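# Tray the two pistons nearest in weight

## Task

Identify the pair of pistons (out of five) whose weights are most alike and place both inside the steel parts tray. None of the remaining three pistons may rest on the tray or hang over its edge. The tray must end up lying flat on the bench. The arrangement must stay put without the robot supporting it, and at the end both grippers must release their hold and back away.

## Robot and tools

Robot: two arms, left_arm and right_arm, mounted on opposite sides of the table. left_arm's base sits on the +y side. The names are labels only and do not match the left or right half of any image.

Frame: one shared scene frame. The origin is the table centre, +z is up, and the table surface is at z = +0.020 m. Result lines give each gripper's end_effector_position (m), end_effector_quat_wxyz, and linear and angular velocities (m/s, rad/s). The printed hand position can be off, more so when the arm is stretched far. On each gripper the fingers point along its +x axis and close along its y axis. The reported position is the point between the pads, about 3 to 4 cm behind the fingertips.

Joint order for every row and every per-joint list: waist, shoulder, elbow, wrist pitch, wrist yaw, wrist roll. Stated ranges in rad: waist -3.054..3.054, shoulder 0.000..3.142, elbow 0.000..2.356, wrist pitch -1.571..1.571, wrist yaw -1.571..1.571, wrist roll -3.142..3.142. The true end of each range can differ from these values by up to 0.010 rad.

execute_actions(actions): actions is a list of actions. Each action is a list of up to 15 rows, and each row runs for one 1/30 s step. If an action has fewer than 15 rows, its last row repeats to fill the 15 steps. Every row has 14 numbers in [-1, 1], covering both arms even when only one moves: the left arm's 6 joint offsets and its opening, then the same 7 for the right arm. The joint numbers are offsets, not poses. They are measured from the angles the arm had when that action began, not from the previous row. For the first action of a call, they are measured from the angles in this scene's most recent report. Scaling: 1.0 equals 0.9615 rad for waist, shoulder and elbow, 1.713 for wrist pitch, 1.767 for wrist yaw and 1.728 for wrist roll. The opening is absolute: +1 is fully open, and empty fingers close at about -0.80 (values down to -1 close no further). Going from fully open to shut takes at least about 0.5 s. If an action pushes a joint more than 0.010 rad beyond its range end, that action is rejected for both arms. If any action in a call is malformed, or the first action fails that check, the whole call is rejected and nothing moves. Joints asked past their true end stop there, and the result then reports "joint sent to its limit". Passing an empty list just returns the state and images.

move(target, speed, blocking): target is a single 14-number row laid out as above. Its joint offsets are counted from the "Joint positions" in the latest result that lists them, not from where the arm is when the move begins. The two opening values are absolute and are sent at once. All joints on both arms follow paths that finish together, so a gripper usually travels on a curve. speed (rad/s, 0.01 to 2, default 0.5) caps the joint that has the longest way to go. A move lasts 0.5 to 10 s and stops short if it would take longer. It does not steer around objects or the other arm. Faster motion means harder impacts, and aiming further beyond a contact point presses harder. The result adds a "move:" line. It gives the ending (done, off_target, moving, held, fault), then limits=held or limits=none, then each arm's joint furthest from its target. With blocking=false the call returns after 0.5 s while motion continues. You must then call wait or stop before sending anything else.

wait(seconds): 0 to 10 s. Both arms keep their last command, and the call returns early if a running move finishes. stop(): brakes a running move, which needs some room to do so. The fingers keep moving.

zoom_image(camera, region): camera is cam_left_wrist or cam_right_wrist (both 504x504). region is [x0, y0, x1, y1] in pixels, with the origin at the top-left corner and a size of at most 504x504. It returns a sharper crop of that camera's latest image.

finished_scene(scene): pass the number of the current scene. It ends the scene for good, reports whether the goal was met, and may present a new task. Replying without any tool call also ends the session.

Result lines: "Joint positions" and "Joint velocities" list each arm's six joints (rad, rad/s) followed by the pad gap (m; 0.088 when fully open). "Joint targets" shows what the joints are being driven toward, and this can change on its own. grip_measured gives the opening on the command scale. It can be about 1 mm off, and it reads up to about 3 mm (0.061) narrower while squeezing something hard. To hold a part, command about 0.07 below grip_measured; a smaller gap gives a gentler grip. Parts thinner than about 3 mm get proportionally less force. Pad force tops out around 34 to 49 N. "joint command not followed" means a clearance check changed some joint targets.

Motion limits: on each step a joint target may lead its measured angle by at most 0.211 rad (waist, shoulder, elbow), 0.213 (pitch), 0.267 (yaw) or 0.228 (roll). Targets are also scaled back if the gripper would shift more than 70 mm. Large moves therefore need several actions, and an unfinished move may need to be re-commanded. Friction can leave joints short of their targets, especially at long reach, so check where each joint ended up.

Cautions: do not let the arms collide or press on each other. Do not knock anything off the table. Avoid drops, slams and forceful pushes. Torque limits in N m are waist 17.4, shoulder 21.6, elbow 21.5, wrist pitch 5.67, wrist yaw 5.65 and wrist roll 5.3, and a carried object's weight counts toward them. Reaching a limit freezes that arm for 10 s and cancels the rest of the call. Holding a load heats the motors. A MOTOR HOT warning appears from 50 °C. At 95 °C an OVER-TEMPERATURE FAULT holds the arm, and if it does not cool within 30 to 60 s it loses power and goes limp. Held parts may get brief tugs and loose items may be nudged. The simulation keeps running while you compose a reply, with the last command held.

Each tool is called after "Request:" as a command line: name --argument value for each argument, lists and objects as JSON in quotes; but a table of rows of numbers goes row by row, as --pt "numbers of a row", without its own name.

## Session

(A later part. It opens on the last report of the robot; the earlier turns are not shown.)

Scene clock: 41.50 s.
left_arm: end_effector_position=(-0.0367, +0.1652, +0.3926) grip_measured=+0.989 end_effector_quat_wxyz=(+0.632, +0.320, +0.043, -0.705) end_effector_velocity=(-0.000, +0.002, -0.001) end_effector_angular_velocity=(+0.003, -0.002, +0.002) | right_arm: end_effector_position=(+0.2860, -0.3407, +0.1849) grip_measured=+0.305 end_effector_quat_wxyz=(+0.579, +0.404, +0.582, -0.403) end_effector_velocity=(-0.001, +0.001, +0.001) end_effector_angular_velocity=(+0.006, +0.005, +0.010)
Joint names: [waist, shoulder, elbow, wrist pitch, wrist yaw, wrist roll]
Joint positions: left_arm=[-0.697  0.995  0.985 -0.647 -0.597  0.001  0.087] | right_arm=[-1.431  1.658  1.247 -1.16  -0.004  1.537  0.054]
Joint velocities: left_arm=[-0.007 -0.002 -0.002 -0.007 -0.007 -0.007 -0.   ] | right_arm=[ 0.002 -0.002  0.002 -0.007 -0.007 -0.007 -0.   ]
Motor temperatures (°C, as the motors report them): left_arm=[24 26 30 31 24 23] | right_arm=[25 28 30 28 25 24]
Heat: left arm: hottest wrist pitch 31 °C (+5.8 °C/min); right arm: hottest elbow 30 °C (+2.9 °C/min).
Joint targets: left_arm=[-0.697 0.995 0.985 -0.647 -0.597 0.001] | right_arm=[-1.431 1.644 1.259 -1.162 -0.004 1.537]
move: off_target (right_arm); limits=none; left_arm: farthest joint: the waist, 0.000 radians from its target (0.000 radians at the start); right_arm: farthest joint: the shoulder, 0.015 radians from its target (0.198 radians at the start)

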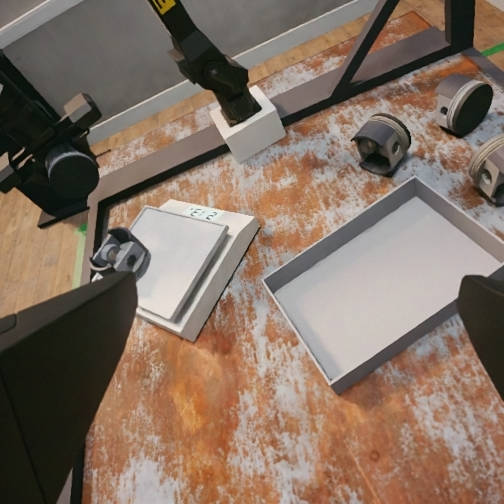

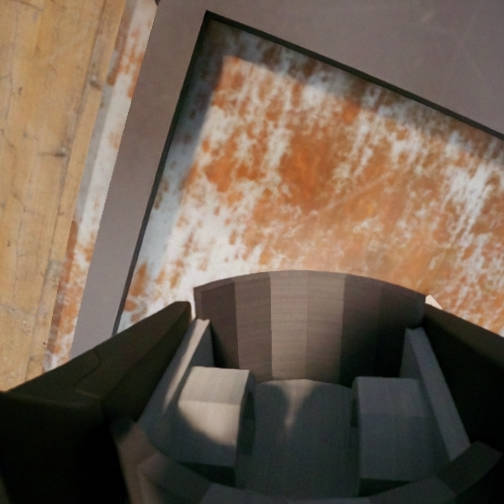

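Request:
move --target '[0,0,0,0,0,0,1, 0.528,0,0,0,0,-0.919,0.19]' --speed 1.0

Scene clock: 44.40 s.
left_arm: end_effector_position=(-0.0367, +0.1652, +0.3926) grip_measured=+0.989 end_effector_quat_wxyz=(+0.632, +0.320, +0.043, -0.705) end_effector_velocity=(+0.001, +0.001, -0.002) end_effector_angular_velocity=(+0.006, +0.008, +0.014) | right_arm: end_effector_position=(+0.2068, -0.2188, +0.1849) grip_measured=+0.305 end_effector_quat_wxyz=(+0.640, -0.298, +0.641, +0.300) end_effector_velocity=(-0.004, +0.001, +0.000) end_effector_angular_velocity=(+0.010, +0.021, +0.010)
Joint names: [waist, shoulder, elbow, wrist pitch, wrist yaw, wrist roll]
Joint positions: left_arm=[-0.697  0.995  0.985 -0.647 -0.597  0.001  0.087] | right_arm=[-0.927  1.658  1.247 -1.16  -0.004 -0.048  0.054]
Joint velocities: left_arm=[-0.002  0.002 -0.002 -0.007 -0.007 -0.022 -0.   ] | right_arm=[ 0.002 -0.002 -0.002 -0.007 -0.022 -0.007 -0.   ]
Motor temperatures (°C, as the motors report them): left_arm=[24 26 30 31 24 23] | right_arm=[25 28 30 28 25 24]
Heat: left arm: hottest wrist pitch 31 °C (+5.4 °C/min); right arm: hottest elbow 30 °C (+2.7 °C/min).
Joint targets: left_arm=[-0.697 0.995 0.985 -0.647 -0.597 0.001] | right_arm=[-0.923 1.658 1.247 -1.160 -0.004 -0.051]
move: done; limits=none; left_arm: farthest joint: the waist, 0.000 radians from its target (0.000 radians at the start); right_arm: farthest joint: the waist, 0.004 radians from its target (0.507 radians at the start)

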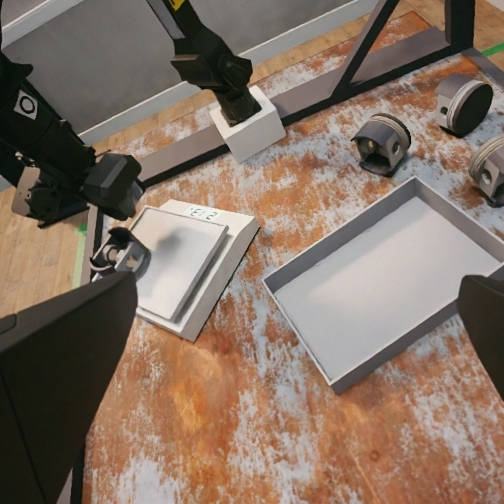

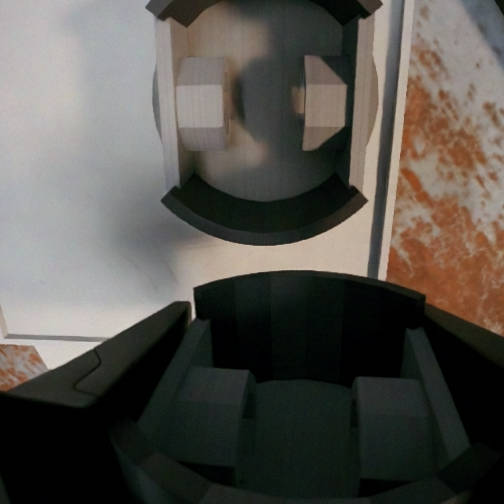

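Request:
move --target '[0,0,0,0,0,0,1, 0,0.067,-0.163,0.1176,0,0,0.19]' --speed 0.2

Request:
zoom_image --camera "cam_left_wrist" --region '[90, 150, 240, 280]'

Scene clock: 46.80 s.
left_arm: end_effector_position=(-0.0367, +0.1652, +0.3926) grip_measured=+0.989 end_effector_quat_wxyz=(+0.632, +0.320, +0.043, -0.705) end_effector_velocity=(+0.001, +0.003, -0.003) end_effector_angular_velocity=(+0.014, -0.024, -0.005) | right_arm: end_effector_position=(+0.2048, -0.2214, +0.1311) grip_measured=+0.305 end_effector_quat_wxyz=(+0.635, -0.300, +0.646, +0.298) end_effector_velocity=(-0.002, -0.001, +0.000) end_effector_angular_velocity=(-0.000, +0.010, +0.005)
Joint names: [waist, shoulder, elbow, wrist pitch, wrist yaw, wrist roll]
Joint positions: left_arm=[-0.697  0.995  0.985 -0.647 -0.597  0.001  0.087] | right_arm=[-0.927  1.714  1.087 -0.959 -0.003 -0.048  0.054]
Joint velocities: left_arm=[-0.007 -0.002 -0.002 -0.022 -0.007  0.007 -0.   ] | right_arm=[-0.002 -0.002 -0.002 -0.007 -0.007 -0.007 -0.   ]
Motor temperatures (°C, as the motors report them): left_arm=[24 26 30 31 24 23] | right_arm=[25 28 30 28 25 24]
Heat: left arm: hottest wrist pitch 31 °C (+5.1 °C/min); right arm: hottest elbow 30 °C (+2.6 °C/min).
Joint targets: left_arm=[-0.697 0.995 0.985 -0.647 -0.597 0.001] | right_arm=[-0.927 1.723 1.090 -0.959 -0.004 -0.048]
move: done; limits=none; left_arm: farthest joint: the waist, 0.000 radians from its target (0.000 radians at the start); right_arm: farthest joint: the shoulder, 0.008 radians from its target (0.064 radians at the start)

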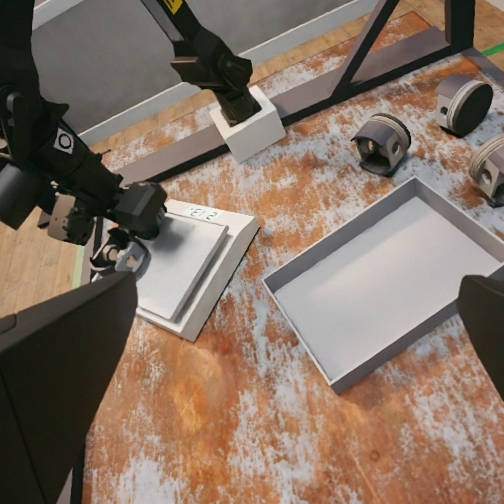

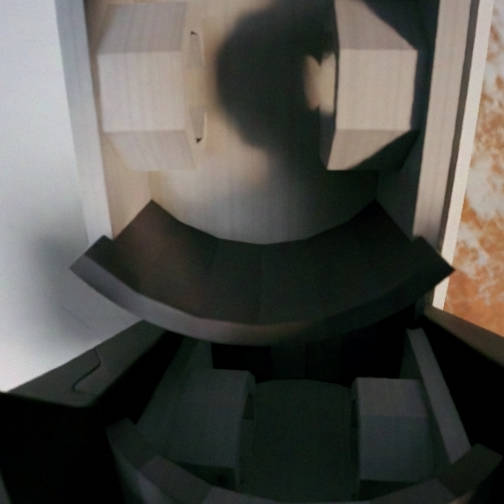

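Region (90, 150, 240, 280) of cam_left_wrist's 504x504 image, scaled by 3.360, with more detail than that image has; it fills the top 437 rows of this view, and the rest is white.

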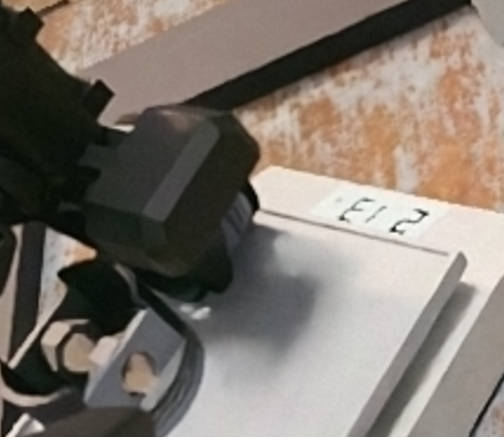

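Request:
move --target '[0,0,0,0,0,0,1, 0,0.023,0,0.016,0,0,0.19]' --speed 0.05

Request:
zoom_image --camera "cam_left_wrist" --region '[90, 150, 240, 280]'

Scene clock: 48.10 s.
left_arm: end_effector_position=(-0.0367, +0.1652, +0.3926) grip_measured=+0.989 end_effector_quat_wxyz=(+0.632, +0.320, +0.043, -0.705) end_effector_velocity=(+0.001, +0.000, +0.002) end_effector_angular_velocity=(-0.012, +0.011, +0.007) | right_arm: end_effector_position=(+0.2078, -0.2181, +0.1289) grip_measured=+0.305 end_effector_quat_wxyz=(+0.640, -0.298, +0.641, +0.300) end_effector_velocity=(-0.001, -0.002, +0.000) end_effector_angular_velocity=(-0.000, +0.010, +0.015)
Joint names: [waist, shoulder, elbow, wrist pitch, wrist yaw, wrist roll]
Joint positions: left_arm=[-0.697  0.995  0.985 -0.647 -0.597  0.001  0.087] | right_arm=[-0.927  1.722  1.087 -0.936 -0.003 -0.048  0.054]
Joint velocities: left_arm=[-0.002 -0.007 -0.002  0.007 -0.007 -0.007 -0.   ] | right_arm=[-0.007 -0.002 -0.002 -0.007 -0.007 -0.022  0.   ]
Motor temperatures (°C, as the motors report them): left_arm=[24 26 30 32 24 23] | right_arm=[25 28 30 28 25 24]
Heat: left arm: hottest wrist pitch 32 °C (+6.2 °C/min); right arm: hottest elbow 30 °C (+2.5 °C/min).
Joint targets: left_arm=[-0.697 0.995 0.985 -0.647 -0.597 0.001] | right_arm=[-0.927 1.736 1.087 -0.932 -0.003 -0.048]
move: off_target (right_arm); limits=none; left_arm: farthest joint: the waist, 0.000 radians from its target (0.000 radians at the start); right_arm: farthest joint: the shoulder, 0.014 radians from its target (0.022 radians at the start)

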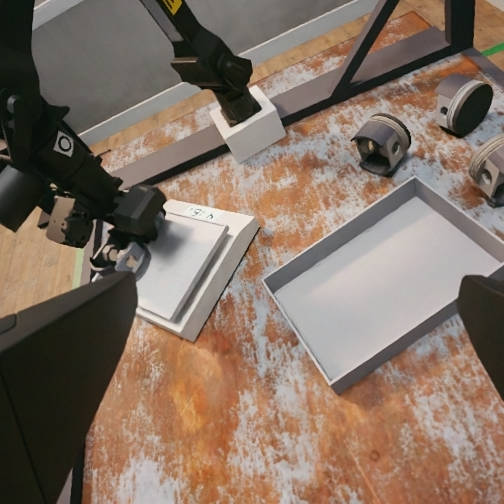

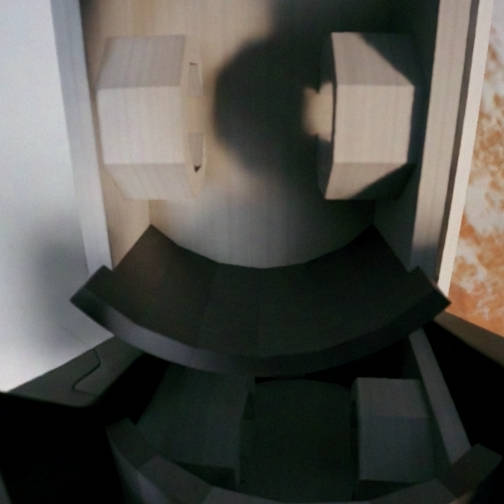

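Region (90, 150, 240, 280) of cam_left_wrist's 504x504 image, scaled by 3.360, with more detail than that image has; it fills the top 437 rows of this view, and the rest is white.

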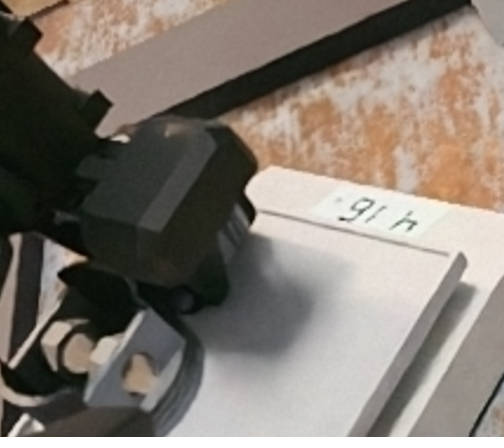

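Contact. Release.

Request:
execute_actions --actions '[[[0,0,0,0,0,0,1,0,0,0,0,0,0,0.25],[0,0,0,0,0,0,1,0,0,0,0,0,0,0.3],[0,0,0,0,0,0,1,0,0,0,0,0,0,0.35],[0,0,0,0,0,0,1,0,0,0,0,0,0,0.42],[0,0,0,0,0,0,1,0,0,0,0,0,0,0.5],[0,0,0,0,0,0,1,0,0,0,0,0,0,0.58],[0,0,0,0,0,0,1,0,0,0,0,0,0,0.65]]]'

Request:
zoom_image --camera "cam_left_wrist" --region '[90, 150, 240, 280]'

Scene clock: 48.97 s.
left_arm: end_effector_position=(-0.0367, +0.1652, +0.3926) grip_measured=+0.989 end_effector_quat_wxyz=(+0.632, +0.320, +0.043, -0.705) end_effector_velocity=(+0.003, +0.003, -0.002) end_effector_angular_velocity=(+0.010, -0.021, -0.000) | right_arm: end_effector_position=(+0.2079, -0.2180, +0.1289) grip_measured=+0.631 end_effector_quat_wxyz=(+0.640, -0.298, +0.641, +0.300) end_effector_velocity=(-0.001, -0.002, +0.000) end_effector_angular_velocity=(-0.000, +0.010, +0.000)
Joint names: [waist, shoulder, elbow, wrist pitch, wrist yaw, wrist roll]
Joint positions: left_arm=[-0.697  0.995  0.985 -0.647 -0.597  0.001  0.087] | right_arm=[-0.927  1.722  1.087 -0.935 -0.003 -0.048  0.07 ]
Joint velocities: left_arm=[-0.002 -0.007 -0.002 -0.022 -0.007  0.007 -0.   ] | right_arm=[-0.007 -0.002 -0.002 -0.007 -0.007 -0.007  0.008]
Motor temperatures (°C, as the motors report them): left_arm=[24 26 30 32 24 23] | right_arm=[25 29 30 28 25 24]
Heat: left arm: hottest wrist pitch 32 °C (+6.1 °C/min); right arm: hottest elbow 30 °C (+2.5 °C/min).
Joint targets: left_arm=[-0.697 0.995 0.985 -0.647 -0.597 0.001] | right_arm=[-0.927 1.722 1.087 -0.936 -0.003 -0.048]

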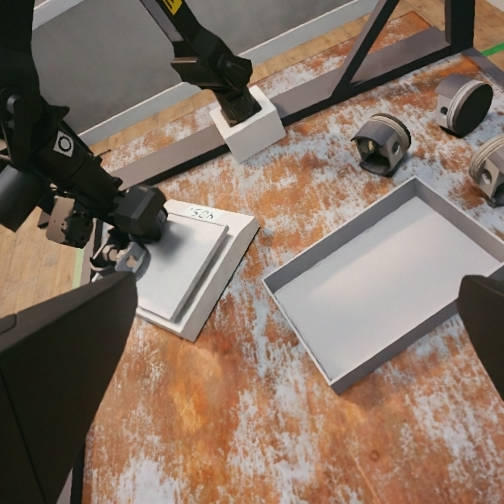

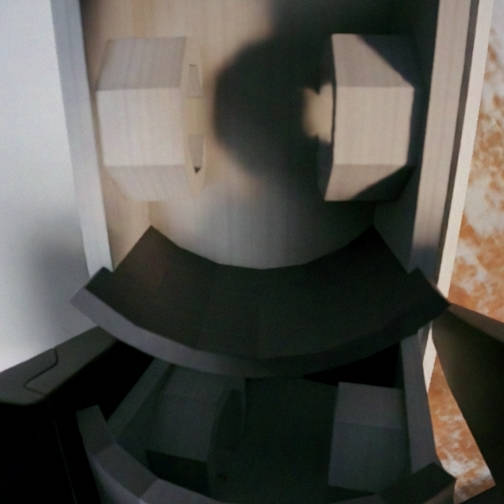

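Region (90, 150, 240, 280) of cam_left_wrist's 504x504 image, scaled by 3.360, with more detail than that image has; it fills the top 437 rows of this view, and the rest is white.

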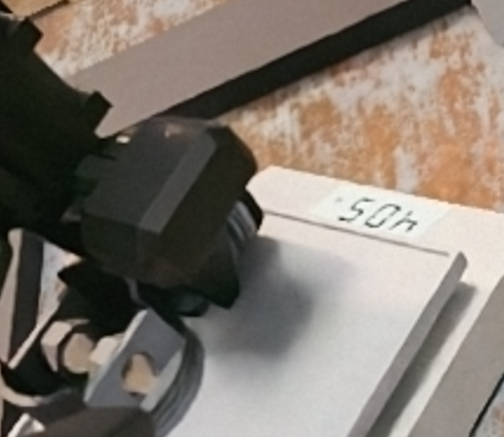

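Request:
move --target '[0,0,0,0,0,0,1, 0,-0.089,0.2517,-0.179,0,0,0.8]' --speed 0.4

Request:
zoom_image --camera "cam_left_wrist" --region '[90, 150, 240, 280]'

Scene clock: 50.80 s.
left_arm: end_effector_position=(-0.0367, +0.1652, +0.3926) grip_measured=+0.989 end_effector_quat_wxyz=(+0.632, +0.320, +0.043, -0.705) end_effector_velocity=(-0.002, +0.000, +0.000) end_effector_angular_velocity=(-0.003, +0.002, -0.012) | right_arm: end_effector_position=(+0.2078, -0.2181, +0.2070) grip_measured=+0.798 end_effector_quat_wxyz=(+0.643, -0.297, +0.639, +0.301) end_effector_velocity=(+0.000, +0.001, +0.000) end_effector_angular_velocity=(+0.010, +0.000, +0.020)
Joint names: [waist, shoulder, elbow, wrist pitch, wrist yaw, wrist roll]
Joint positions: left_arm=[-0.697  0.995  0.985 -0.647 -0.597  0.001  0.087] | right_arm=[-0.927  1.646  1.322 -1.24  -0.003 -0.048  0.078]
Joint velocities: left_arm=[-0.002 -0.002 -0.002  0.007  0.007  0.007 -0.   ] | right_arm=[-0.002 -0.002 -0.002  0.007 -0.007 -0.022 -0.   ]
Motor temperatures (°C, as the motors report them): left_arm=[24 26 30 32 24 23] | right_arm=[25 29 31 28 25 24]
Heat: left arm: hottest wrist pitch 32 °C (+5.9 °C/min); right arm: hottest elbow 31 °C (+3.5 °C/min).
Joint targets: left_arm=[-0.697 0.995 0.985 -0.647 -0.597 0.001] | right_arm=[-0.927 1.637 1.329 -1.242 -0.003 -0.048]
move: done; limits=none; left_arm: farthest joint: the waist, 0.000 radians from its target (0.000 radians at the start); right_arm: farthest joint: the shoulder, 0.009 radians from its target (0.086 radians at the start)

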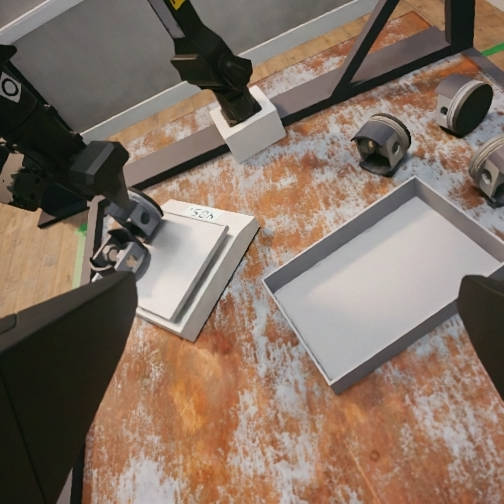

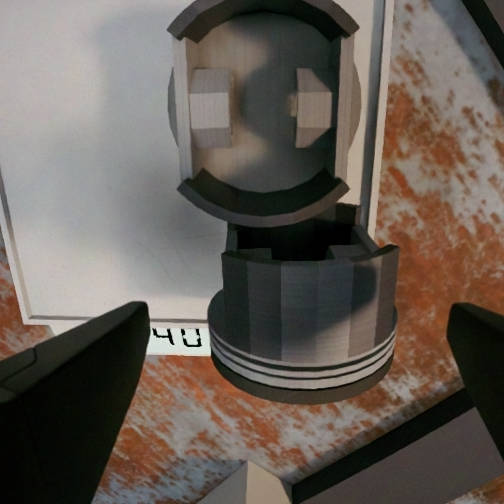

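Region (90, 150, 240, 280) of cam_left_wrist's 504x504 image, scaled by 3.360, with more detail than that image has; it fills the top 437 rows of this view, and the rest is white.

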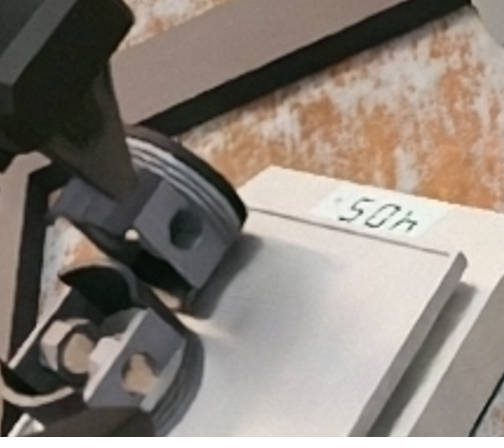

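Request:
move --target '[0,0,0,0,0,0,1, 0.75,-0.03,-0.12,0.05,0,0.5,0.85]' --speed 1.3

Scene clock: 52.77 s.
left_arm: end_effector_position=(-0.0367, +0.1652, +0.3926) grip_measured=+0.989 end_effector_quat_wxyz=(+0.632, +0.320, +0.043, -0.705) end_effector_velocity=(+0.001, +0.001, -0.001) end_effector_angular_velocity=(+0.003, -0.014, -0.000) | right_arm: end_effector_position=(+0.0172, -0.1493, +0.1854) grip_measured=+0.848 end_effector_quat_wxyz=(+0.660, -0.251, +0.661, +0.254) end_effector_velocity=(-0.002, -0.002, +0.000) end_effector_angular_velocity=(-0.007, +0.008, +0.010)
Joint names: [waist, shoulder, elbow, wrist pitch, wrist yaw, wrist roll]
Joint positions: left_arm=[-0.697  0.995  0.985 -0.647 -0.597  0.001  0.087] | right_arm=[-0.21   1.628  1.216 -1.156 -0.003  0.812  0.081]
Joint velocities: left_arm=[-0.002 -0.002 -0.002 -0.007 -0.007  0.007 -0.   ] | right_arm=[ 0.002 -0.002 -0.002 -0.007 -0.007 -0.007 -0.   ]
Motor temperatures (°C, as the motors report them): left_arm=[24 26 30 32 24 23] | right_arm=[25 29 31 28 25 24]
Heat: left arm: hottest wrist pitch 32 °C (+5.7 °C/min); right arm: hottest elbow 31 °C (+3.4 °C/min).
Joint targets: left_arm=[-0.697 0.995 0.985 -0.647 -0.597 0.001] | right_arm=[-0.206 1.617 1.206 -1.154 -0.003 0.816]
move: done; limits=none; left_arm: farthest joint: the waist, 0.000 radians from its target (0.000 radians at the start); right_arm: farthest joint: the shoulder, 0.010 radians from its target (0.028 radians at the start)

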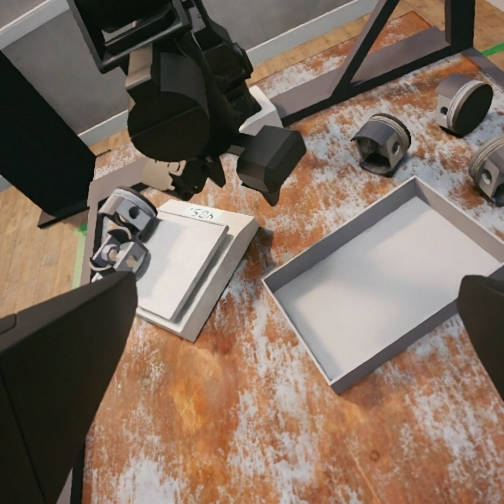

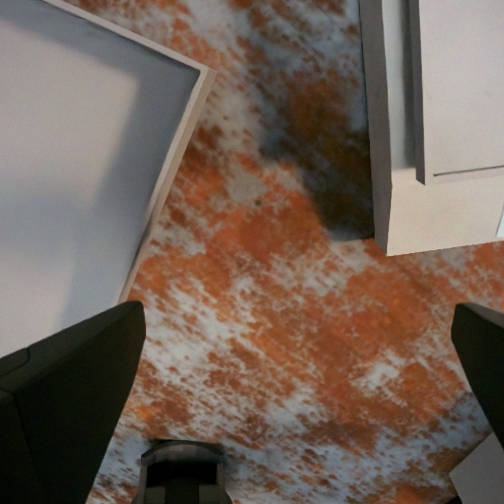

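Request:
move --target '[0,0,0,0,0,0,1, 0.749,-0.064,-0.267,0.114,0,0.481,0.85]' --speed 1.3

Scene clock: 54.47 s.
left_arm: end_effector_position=(-0.0367, +0.1652, +0.3926) grip_measured=+0.989 end_effector_quat_wxyz=(+0.632, +0.320, +0.043, -0.705) end_effector_velocity=(+0.001, +0.001, +0.001) end_effector_angular_velocity=(-0.001, +0.014, +0.014) | right_arm: end_effector_position=(-0.1539, -0.2352, +0.1382) grip_measured=+0.848 end_effector_quat_wxyz=(+0.672, -0.216, +0.675, +0.215) end_effector_velocity=(-0.002, -0.004, +0.000) end_effector_angular_velocity=(-0.020, +0.012, +0.010)
Joint names: [waist, shoulder, elbow, wrist pitch, wrist yaw, wrist roll]
Joint positions: left_arm=[-0.697  0.995  0.985 -0.647 -0.597  0.001  0.087] | right_arm=[ 0.506  1.577  0.969 -0.963 -0.003  1.64   0.081]
Joint velocities: left_arm=[-0.002 -0.002  0.002 -0.007 -0.007 -0.022 -0.   ] | right_arm=[ 0.002 -0.002 -0.002 -0.007 -0.022 -0.007 -0.   ]
Motor temperatures (°C, as the motors report them): left_arm=[24 26 30 32 24 23] | right_arm=[25 29 31 28 25 24]
Heat: left arm: hottest wrist pitch 32 °C (+5.5 °C/min); right arm: hottest elbow 31 °C (+3.3 °C/min).
Joint targets: left_arm=[-0.697 0.995 0.985 -0.647 -0.597 0.001] | right_arm=[0.510 1.566 0.959 -0.961 -0.003 1.643]
move: done; limits=none; left_arm: farthest joint: the waist, 0.000 radians from its target (0.000 radians at the start); right_arm: farthest joint: the shoulder, 0.010 radians from its target (0.061 radians at the start)

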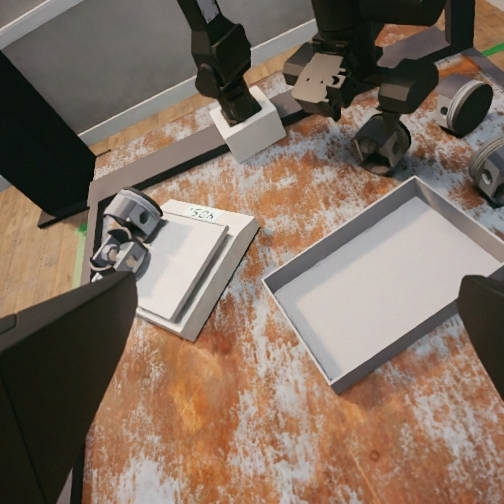

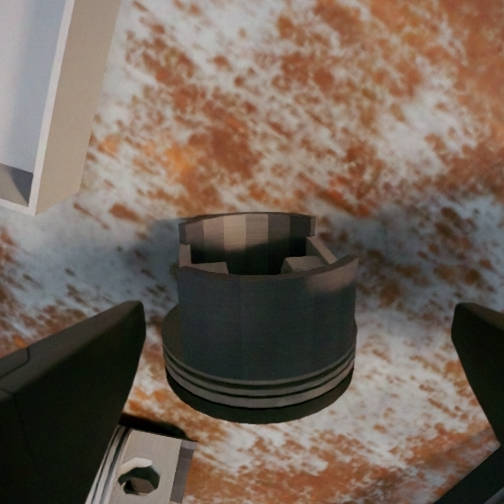

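Request:
move --target '[0,0,0,0,0,0,1, 0.0237,0.2195,-0.1227,0.181,0,0.0127,0.95]' --speed 0.3

Scene clock: 57.10 s.
left_arm: end_effector_position=(-0.0367, +0.1652, +0.3926) grip_measured=+0.989 end_effector_quat_wxyz=(+0.632, +0.320, +0.043, -0.705) end_effector_velocity=(+0.001, +0.001, -0.001) end_effector_angular_velocity=(+0.003, +0.011, +0.014) | right_arm: end_effector_position=(-0.1664, -0.2281, +0.0658) grip_measured=+0.948 end_effector_quat_wxyz=(+0.672, -0.215, +0.675, +0.215) end_effector_velocity=(+0.001, +0.002, +0.000) end_effector_angular_velocity=(+0.010, -0.001, +0.005)
Joint names: [waist, shoulder, elbow, wrist pitch, wrist yaw, wrist roll]
Joint positions: left_arm=[-0.697  0.995  0.985 -0.647 -0.597  0.001  0.087] | right_arm=[ 0.525  1.774  0.859 -0.655 -0.003  1.659  0.085]
Joint velocities: left_arm=[-0.002 -0.002 -0.002 -0.007 -0.007 -0.022 -0.   ] | right_arm=[-0.002 -0.002 -0.002  0.007  0.007 -0.007 -0.   ]
Motor temperatures (°C, as the motors report them): left_arm=[24 26 30 32 24 23] | right_arm=[25 29 31 28 25 24]
Heat: left arm: hottest wrist pitch 32 °C (+5.3 °C/min); right arm: hottest elbow 31 °C (+3.2 °C/min).
Joint targets: left_arm=[-0.697 0.995 0.985 -0.647 -0.597 0.001] | right_arm=[0.529 1.787 0.850 -0.653 -0.003 1.662]
move: off_target (right_arm); limits=none; left_arm: farthest joint: the waist, 0.000 radians from its target (0.000 radians at the start); right_arm: farthest joint: the shoulder, 0.014 radians from its target (0.212 radians at the start)

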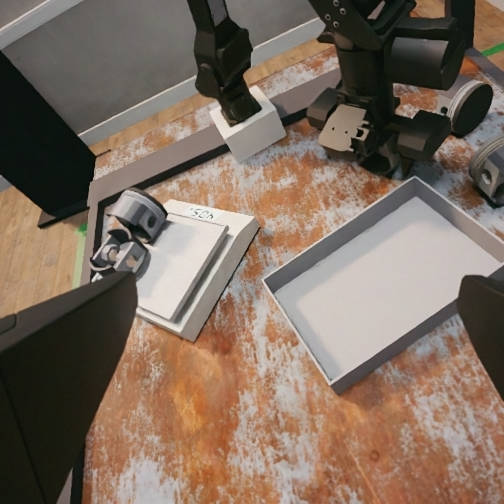

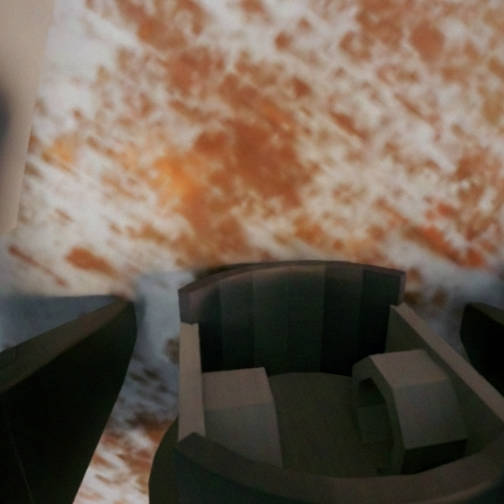

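Request:
execute_actions --actions '[[[0,0,0,0,0,0,1,0,0,0,0,0,0,0.88],[0,0,0,0,0,0,1,0,0,0,0,0,0,0.81],[0,0,0,0,0,0,1,0,0,0,0,0,0,0.75],[0,0,0,0,0,0,1,0,0,0,0,0,0,0.7],[0,0,0,0,0,0,1,0,0,0,0,0,0,0.66],[0,0,0,0,0,0,1,0,0,0,0,0,0,0.62],[0,0,0,0,0,0,1,0,0,0,0,0,0,0.58],[0,0,0,0,0,0,1,0,0,0,0,0,0,0.55],[0,0,0,0,0,0,1,0,0,0,0,0,0,0.52],[0,0,0,0,0,0,1,0,0,0,0,0,0,0.49],[0,0,0,0,0,0,1,0,0,0,0,0,0,0.46],[0,0,0,0,0,0,1,0,0,0,0,0,0,0.44],[0,0,0,0,0,0,1,0,0,0,0,0,0,0.42],[0,0,0,0,0,0,1,0,0,0,0,0,0,0.40],[0,0,0,0,0,0,1,0,0,0,0,0,0,0.38]],[[0,0,0,0,0,0,1,0,0,0,0,0,0,0.36],[0,0,0,0,0,0,1,0,0,0,0,0,0,0.34],[0,0,0,0,0,0,1,0,0,0,0,0,0,0.32],[0,0,0,0,0,0,1,0,0,0,0,0,0,0.30],[0,0,0,0,0,0,1,0,0,0,0,0,0,0.28],[0,0,0,0,0,0,1,0,0,0,0,0,0,0.26],[0,0,0,0,0,0,1,0,0,0,0,0,0,0.24],[0,0,0,0,0,0,1,0,0,0,0,0,0,0.22],[0,0,0,0,0,0,1,0,0,0,0,0,0,0.20]]]'

Scene clock: 58.90 s.
left_arm: end_effector_position=(-0.0367, +0.1652, +0.3926) grip_measured=+0.989 end_effector_quat_wxyz=(+0.632, +0.320, +0.043, -0.705) end_effector_velocity=(+0.002, +0.002, +0.000) end_effector_angular_velocity=(-0.001, +0.001, +0.007) | right_arm: end_effector_position=(-0.1662, -0.2283, +0.0657) grip_measured=+0.299 end_effector_quat_wxyz=(+0.673, -0.216, +0.675, +0.215) end_effector_velocity=(+0.001, -0.002, +0.001) end_effector_angular_velocity=(-0.007, +0.004, +0.005)
Joint names: [waist, shoulder, elbow, wrist pitch, wrist yaw, wrist roll]
Joint positions: left_arm=[-0.697  0.995  0.985 -0.647 -0.597  0.001  0.087] | right_arm=[ 0.525  1.774  0.859 -0.655 -0.003  1.659  0.054]
Joint velocities: left_arm=[-0.002 -0.007 -0.002 -0.007 -0.007 -0.007 -0.   ] | right_arm=[-0.002 -0.007 -0.002 -0.007 -0.007 -0.007 -0.   ]
Motor temperatures (°C, as the motors report them): left_arm=[24 26 30 32 24 23] | right_arm=[25 29 30 27 25 24]
Heat: left arm: hottest wrist pitch 32 °C (+5.1 °C/min); right arm: hottest elbow 30 °C (+2.0 °C/min).
Joint targets: left_arm=[-0.697 0.995 0.985 -0.647 -0.597 0.001] | right_arm=[0.525 1.774 0.859 -0.654 -0.003 1.659]

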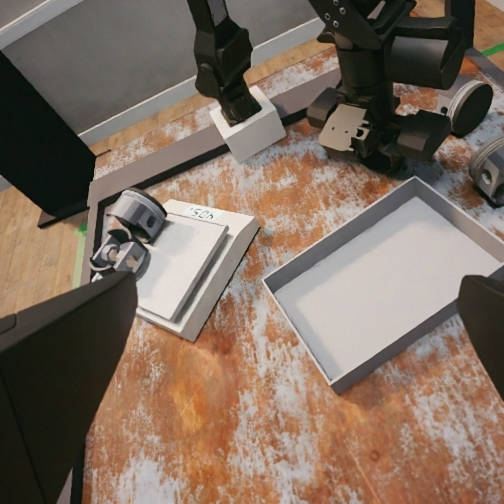

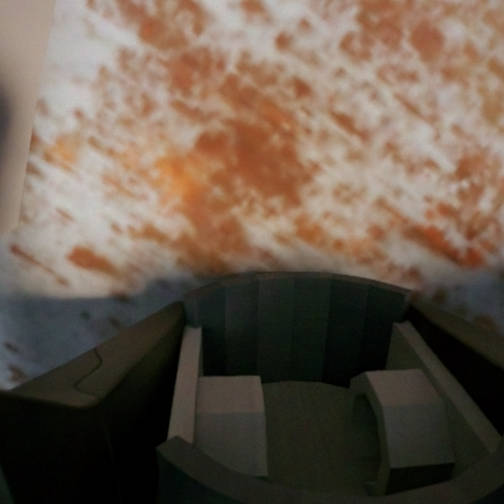

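Request:
move --target '[0,0,0,0,0,0,1, -0.24,-0.2,0.2647,-0.247,0,-0.15,0.2]' --speed 0.5

Scene clock: 61.23 s.
left_arm: end_effector_position=(-0.0367, +0.1652, +0.3926) grip_measured=+0.989 end_effector_quat_wxyz=(+0.632, +0.320, +0.043, -0.705) end_effector_velocity=(+0.000, +0.003, -0.004) end_effector_angular_velocity=(+0.020, +0.008, +0.003) | right_arm: end_effector_position=(-0.1158, -0.1936, +0.1650) grip_measured=+0.299 end_effector_quat_wxyz=(+0.669, -0.226, +0.672, +0.224) end_effector_velocity=(+0.004, -0.001, +0.000) end_effector_angular_velocity=(-0.003, -0.010, +0.015)
Joint names: [waist, shoulder, elbow, wrist pitch, wrist yaw, wrist roll]
Joint positions: left_arm=[-0.697  0.995  0.985 -0.647 -0.597  0.001  0.087] | right_arm=[ 0.298  1.597  1.101 -1.076 -0.004  1.403  0.054]
Joint velocities: left_arm=[-0.002 -0.002 -0.002 -0.022  0.007 -0.022 -0.   ] | right_arm=[-0.007 -0.002 -0.002 -0.007  0.007 -0.022 -0.   ]
Motor temperatures (°C, as the motors report them): left_arm=[24 26 30 32 24 23] | right_arm=[25 29 31 27 25 24]
Heat: left arm: hottest wrist pitch 32 °C (+5.1 °C/min); right arm: hottest elbow 31 °C (+3.0 °C/min).
Joint targets: left_arm=[-0.697 0.995 0.985 -0.647 -0.597 0.001] | right_arm=[0.295 1.582 1.113 -1.079 -0.003 1.400]
move: off_target (right_arm); limits=none; left_arm: farthest joint: the waist, 0.000 radians from its target (0.000 radians at the start); right_arm: farthest joint: the shoulder, 0.015 radians from its target (0.193 radians at the start)

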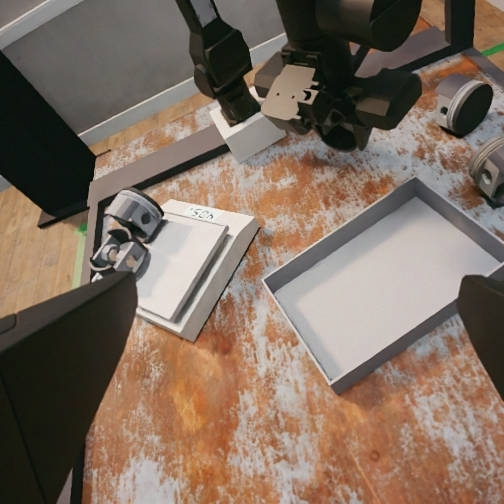

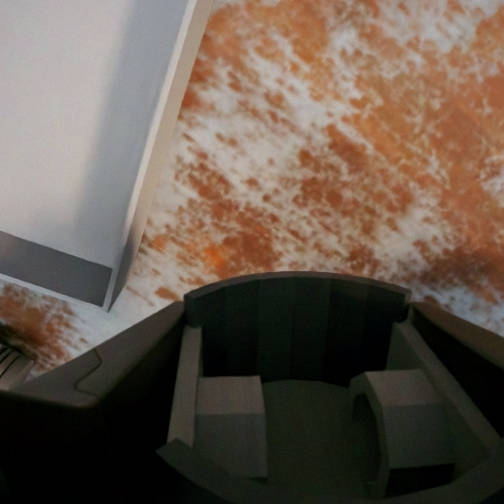

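Request:
move --target '[0,0,0,0,0,0,1, -0.990,0.435,0.496,-0.035,0,-0.679,0.2]' --speed 0.9

Scene clock: 63.73 s.
left_arm: end_effector_position=(-0.0367, +0.1652, +0.3926) grip_measured=+0.989 end_effector_quat_wxyz=(+0.632, +0.320, +0.043, -0.705) end_effector_velocity=(+0.003, +0.001, -0.000) end_effector_angular_velocity=(-0.003, -0.009, +0.019) | right_arm: end_effector_position=(+0.1802, -0.0959, +0.1554) grip_measured=+0.286 end_effector_quat_wxyz=(+0.641, -0.296, +0.642, +0.299) end_effector_velocity=(+0.003, +0.001, +0.001) end_effector_angular_velocity=(+0.008, -0.012, +0.020)
Joint names: [waist, shoulder, elbow, wrist pitch, wrist yaw, wrist roll]
Joint positions: left_arm=[-0.697  0.995  0.985 -0.647 -0.597  0.001  0.087] | right_arm=[-0.651  2.003  1.566 -1.133 -0.004  0.233  0.053]
Joint velocities: left_arm=[-0.002 -0.002 -0.002 -0.007 -0.022 -0.007 -0.   ] | right_arm=[-0.002 -0.002  0.002  0.007  0.007 -0.022 -0.   ]
Motor temperatures (°C, as the motors report them): left_arm=[24 26 30 32 24 23] | right_arm=[25 29 31 27 25 24]
Heat: left arm: hottest wrist pitch 32 °C (+5.0 °C/min); right arm: hottest elbow 31 °C (+3.0 °C/min).
Joint targets: left_arm=[-0.697 0.995 0.985 -0.647 -0.597 0.001] | right_arm=[-0.654 2.015 1.578 -1.136 -0.004 0.230]
move: off_target (right_arm); limits=none; left_arm: farthest joint: the waist, 0.000 radians from its target (0.000 radians at the start); right_arm: farthest joint: the shoulder, 0.013 radians from its target (0.419 radians at the start)

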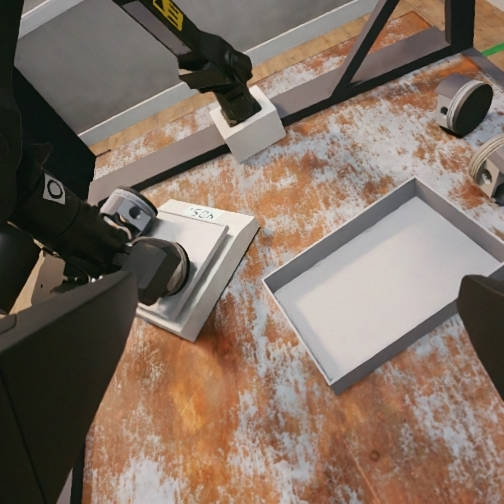

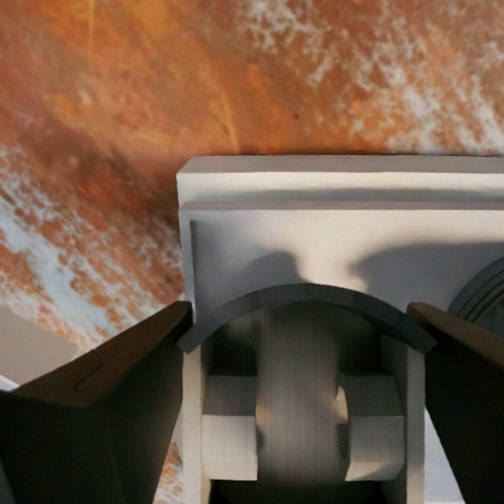

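Request:
zoom_image --camera "cam_left_wrist" --region '[90, 180, 250, 330]'

Region (90, 180, 250, 330) of cam_left_wrist's 504x504 image, scaled by 3.150, with more detail than that image has; it fills the top 472 rows of this view, and the rest is white.

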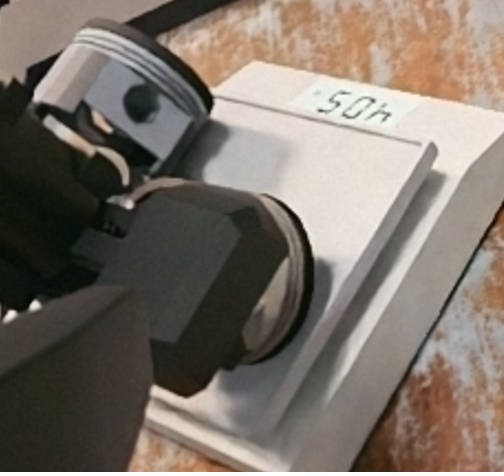

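Request:
move --target '[0,0,0,0,0,0,1, 0,-0.4037,-0.531,0.3265,0,-0.1366,0.19]' --speed 0.4

Request:
zoom_image --camera "cam_left_wrist" --region '[70, 160, 250, 330]'

Scene clock: 70.87 s.
left_arm: end_effector_position=(-0.0367, +0.1652, +0.3926) grip_measured=+0.989 end_effector_quat_wxyz=(+0.632, +0.320, +0.043, -0.705) end_effector_velocity=(+0.001, +0.001, -0.002) end_effector_angular_velocity=(+0.008, +0.018, +0.008) | right_arm: end_effector_position=(+0.1739, -0.1083, +0.1654) grip_measured=+0.286 end_effector_quat_wxyz=(+0.714, -0.283, +0.464, +0.441) end_effector_velocity=(+0.001, -0.003, +0.001) end_effector_angular_velocity=(-0.007, -0.008, +0.001)
Joint names: [waist, shoulder, elbow, wrist pitch, wrist yaw, wrist roll]
Joint positions: left_arm=[-0.697  0.995  0.985 -0.647 -0.597  0.001  0.087] | right_arm=[-0.651  1.633  1.061 -0.578 -0.004  0.     0.053]
Joint velocities: left_arm=[ 0.002 -0.002 -0.002 -0.007  0.007 -0.022 -0.   ] | right_arm=[-0.002 -0.007 -0.002 -0.007  0.007 -0.007 -0.   ]
Motor temperatures (°C, as the motors report them): left_arm=[24 26 30 33 24 23] | right_arm=[25 31 31 27 25 24]
Heat: left arm: hottest wrist pitch 33 °C (+5.1 °C/min); right arm: hottest shoulder 31 °C (+2.0 °C/min).
Joint targets: left_arm=[-0.697 0.995 0.985 -0.647 -0.597 0.001] | right_arm=[-0.651 1.614 1.056 -0.574 -0.004 -0.003]
move: off_target (right_arm); limits=none; left_arm: farthest joint: the waist, 0.000 radians from its target (0.000 radians at the start); right_arm: farthest joint: the shoulder, 0.018 radians from its target (0.388 radians at the start)

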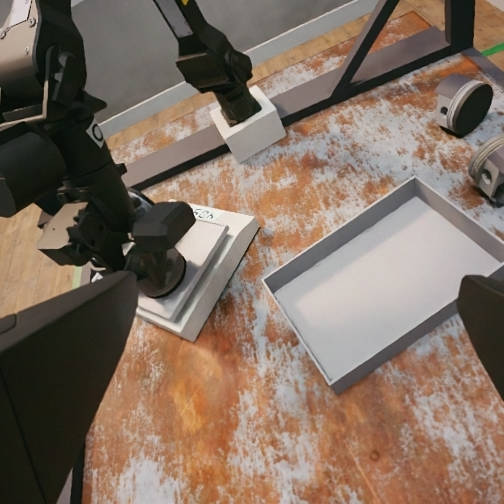

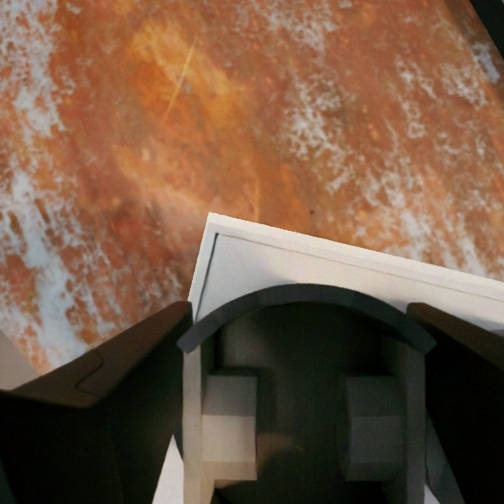

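Region (70, 160, 250, 330) of cam_left_wrist's 504x504 image, scaled by 2.800, with more detail than that image has.

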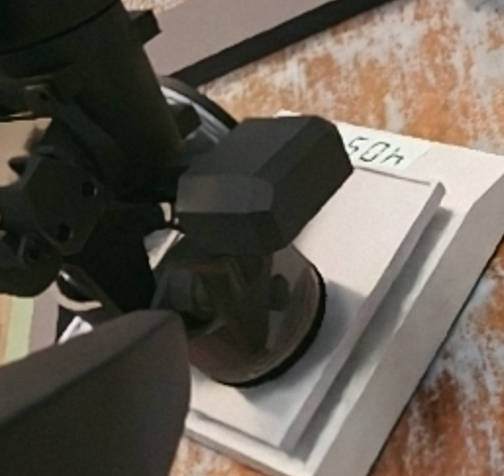

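Request:
move --target '[0,0,0,0,0,0,1, 0,0.0276,-0.0395,0.034,0,0,0.19]' --speed 0.08

Request:
zoom_image --camera "cam_left_wrist" --region '[70, 160, 250, 330]'

Scene clock: 73.13 s.
left_arm: end_effector_position=(-0.0367, +0.1652, +0.3926) grip_measured=+0.989 end_effector_quat_wxyz=(+0.632, +0.320, +0.043, -0.705) end_effector_velocity=(+0.001, +0.001, -0.001) end_effector_angular_velocity=(+0.003, -0.027, -0.008) | right_arm: end_effector_position=(+0.1744, -0.1073, +0.1537) grip_measured=+0.286 end_effector_quat_wxyz=(+0.716, -0.282, +0.462, +0.441) end_effector_velocity=(+0.000, +0.001, +0.001) end_effector_angular_velocity=(+0.008, -0.000, +0.007)
Joint names: [waist, shoulder, elbow, wrist pitch, wrist yaw, wrist roll]
Joint positions: left_arm=[-0.697  0.995  0.985 -0.647 -0.597  0.001  0.087] | right_arm=[-0.651  1.651  1.029 -0.523 -0.004  0.     0.053]
Joint velocities: left_arm=[-0.002 -0.002 -0.002 -0.007 -0.007  0.022 -0.   ] | right_arm=[-0.002 -0.002 -0.002  0.007 -0.007 -0.007 -0.   ]
Motor temperatures (°C, as the motors report them): left_arm=[24 26 31 33 24 23] | right_arm=[25 31 31 28 25 24]
Heat: left arm: hottest wrist pitch 33 °C (+5.0 °C/min); right arm: hottest shoulder 31 °C (+2.0 °C/min).
Joint targets: left_arm=[-0.697 0.995 0.985 -0.647 -0.597 0.001] | right_arm=[-0.651 1.660 1.023 -0.519 -0.004 0.000]
move: done; limits=none; left_arm: farthest joint: the waist, 0.000 radians from its target (0.000 radians at the start); right_arm: farthest joint: the shoulder, 0.009 radians from its target (0.027 radians at the start)

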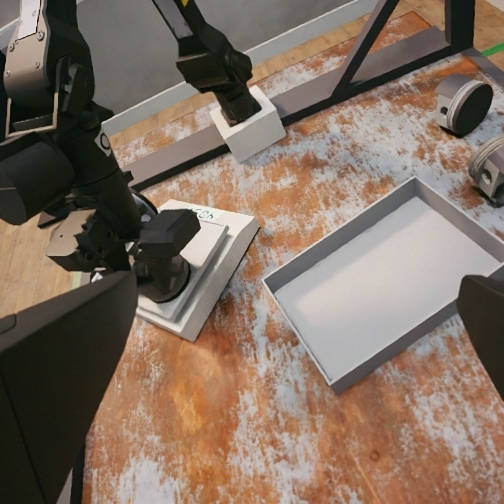

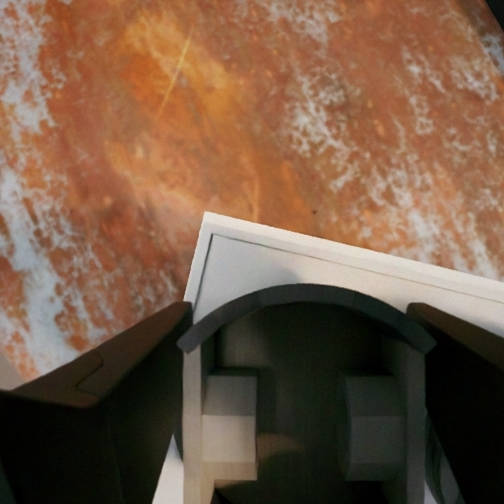

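Region (70, 160, 250, 330) of cam_left_wrist's 504x504 image, scaled by 2.800, with more detail than that image has.

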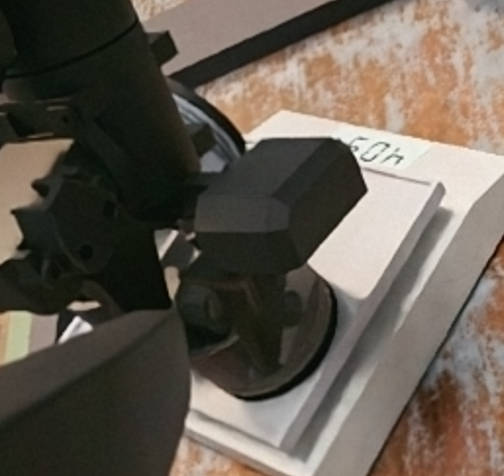

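Request:
move --target '[0,0,0,0,0,0,1, 0,0.015,-0.0177,0.012,0,0,0.19]' --speed 0.04

Request:
zoom_image --camera "cam_left_wrist" --region '[70, 160, 250, 330]'

Scene clock: 74.30 s.
left_arm: end_effector_position=(-0.0367, +0.1652, +0.3926) grip_measured=+0.989 end_effector_quat_wxyz=(+0.632, +0.320, +0.043, -0.705) end_effector_velocity=(+0.001, +0.001, +0.001) end_effector_angular_velocity=(-0.001, +0.001, +0.007) | right_arm: end_effector_position=(+0.1745, -0.1070, +0.1516) grip_measured=+0.286 end_effector_quat_wxyz=(+0.717, -0.281, +0.460, +0.442) end_effector_velocity=(-0.002, -0.003, -0.004) end_effector_angular_velocity=(-0.016, +0.005, +0.021)
Joint names: [waist, shoulder, elbow, wrist pitch, wrist yaw, wrist roll]
Joint positions: left_arm=[-0.697  0.995  0.985 -0.647 -0.597  0.001  0.087] | right_arm=[-0.651  1.652  1.02  -0.507 -0.004  0.     0.053]
Joint velocities: left_arm=[-0.002 -0.002  0.002 -0.007 -0.007 -0.007 -0.   ] | right_arm=[-0.002  0.002 -0.007 -0.007 -0.007 -0.022 -0.   ]
Motor temperatures (°C, as the motors report them): left_arm=[24 26 31 33 24 23] | right_arm=[25 31 31 28 25 24]
Heat: left arm: hottest wrist pitch 33 °C (+4.0 °C/min); right arm: hottest shoulder 31 °C (+2.0 °C/min).
Joint targets: left_arm=[-0.697 0.995 0.985 -0.647 -0.597 0.001] | right_arm=[-0.651 1.665 1.012 -0.503 -0.004 0.000]
move: off_target (right_arm); limits=none; left_arm: farthest joint: the waist, 0.000 radians from its target (0.000 radians at the start); right_arm: farthest joint: the shoulder, 0.013 radians from its target (0.015 radians at the start)

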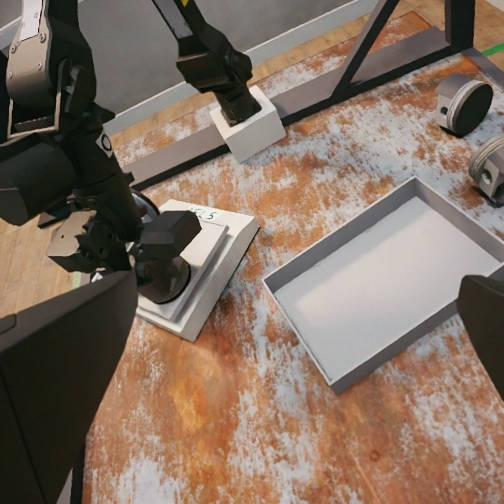

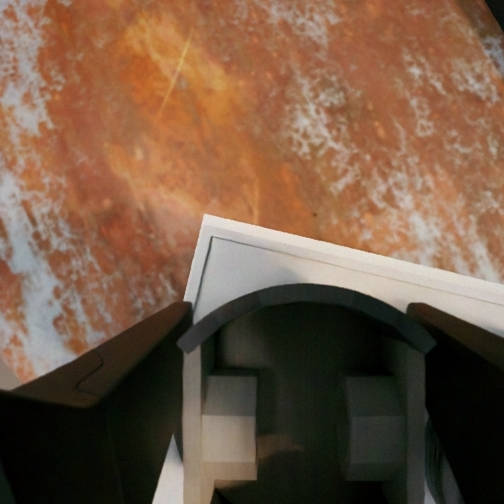

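Region (70, 160, 250, 330) of cam_left_wrist's 504x504 image, scaled by 2.800, with more detail than that image has.

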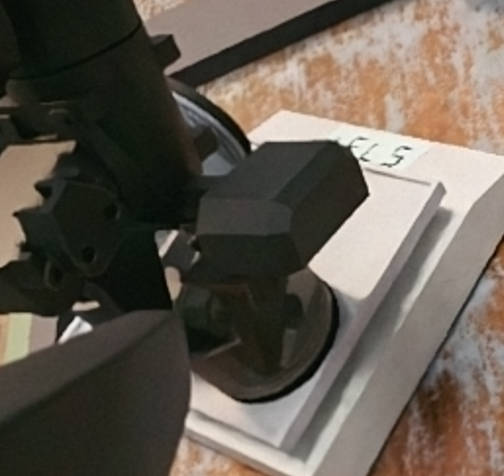

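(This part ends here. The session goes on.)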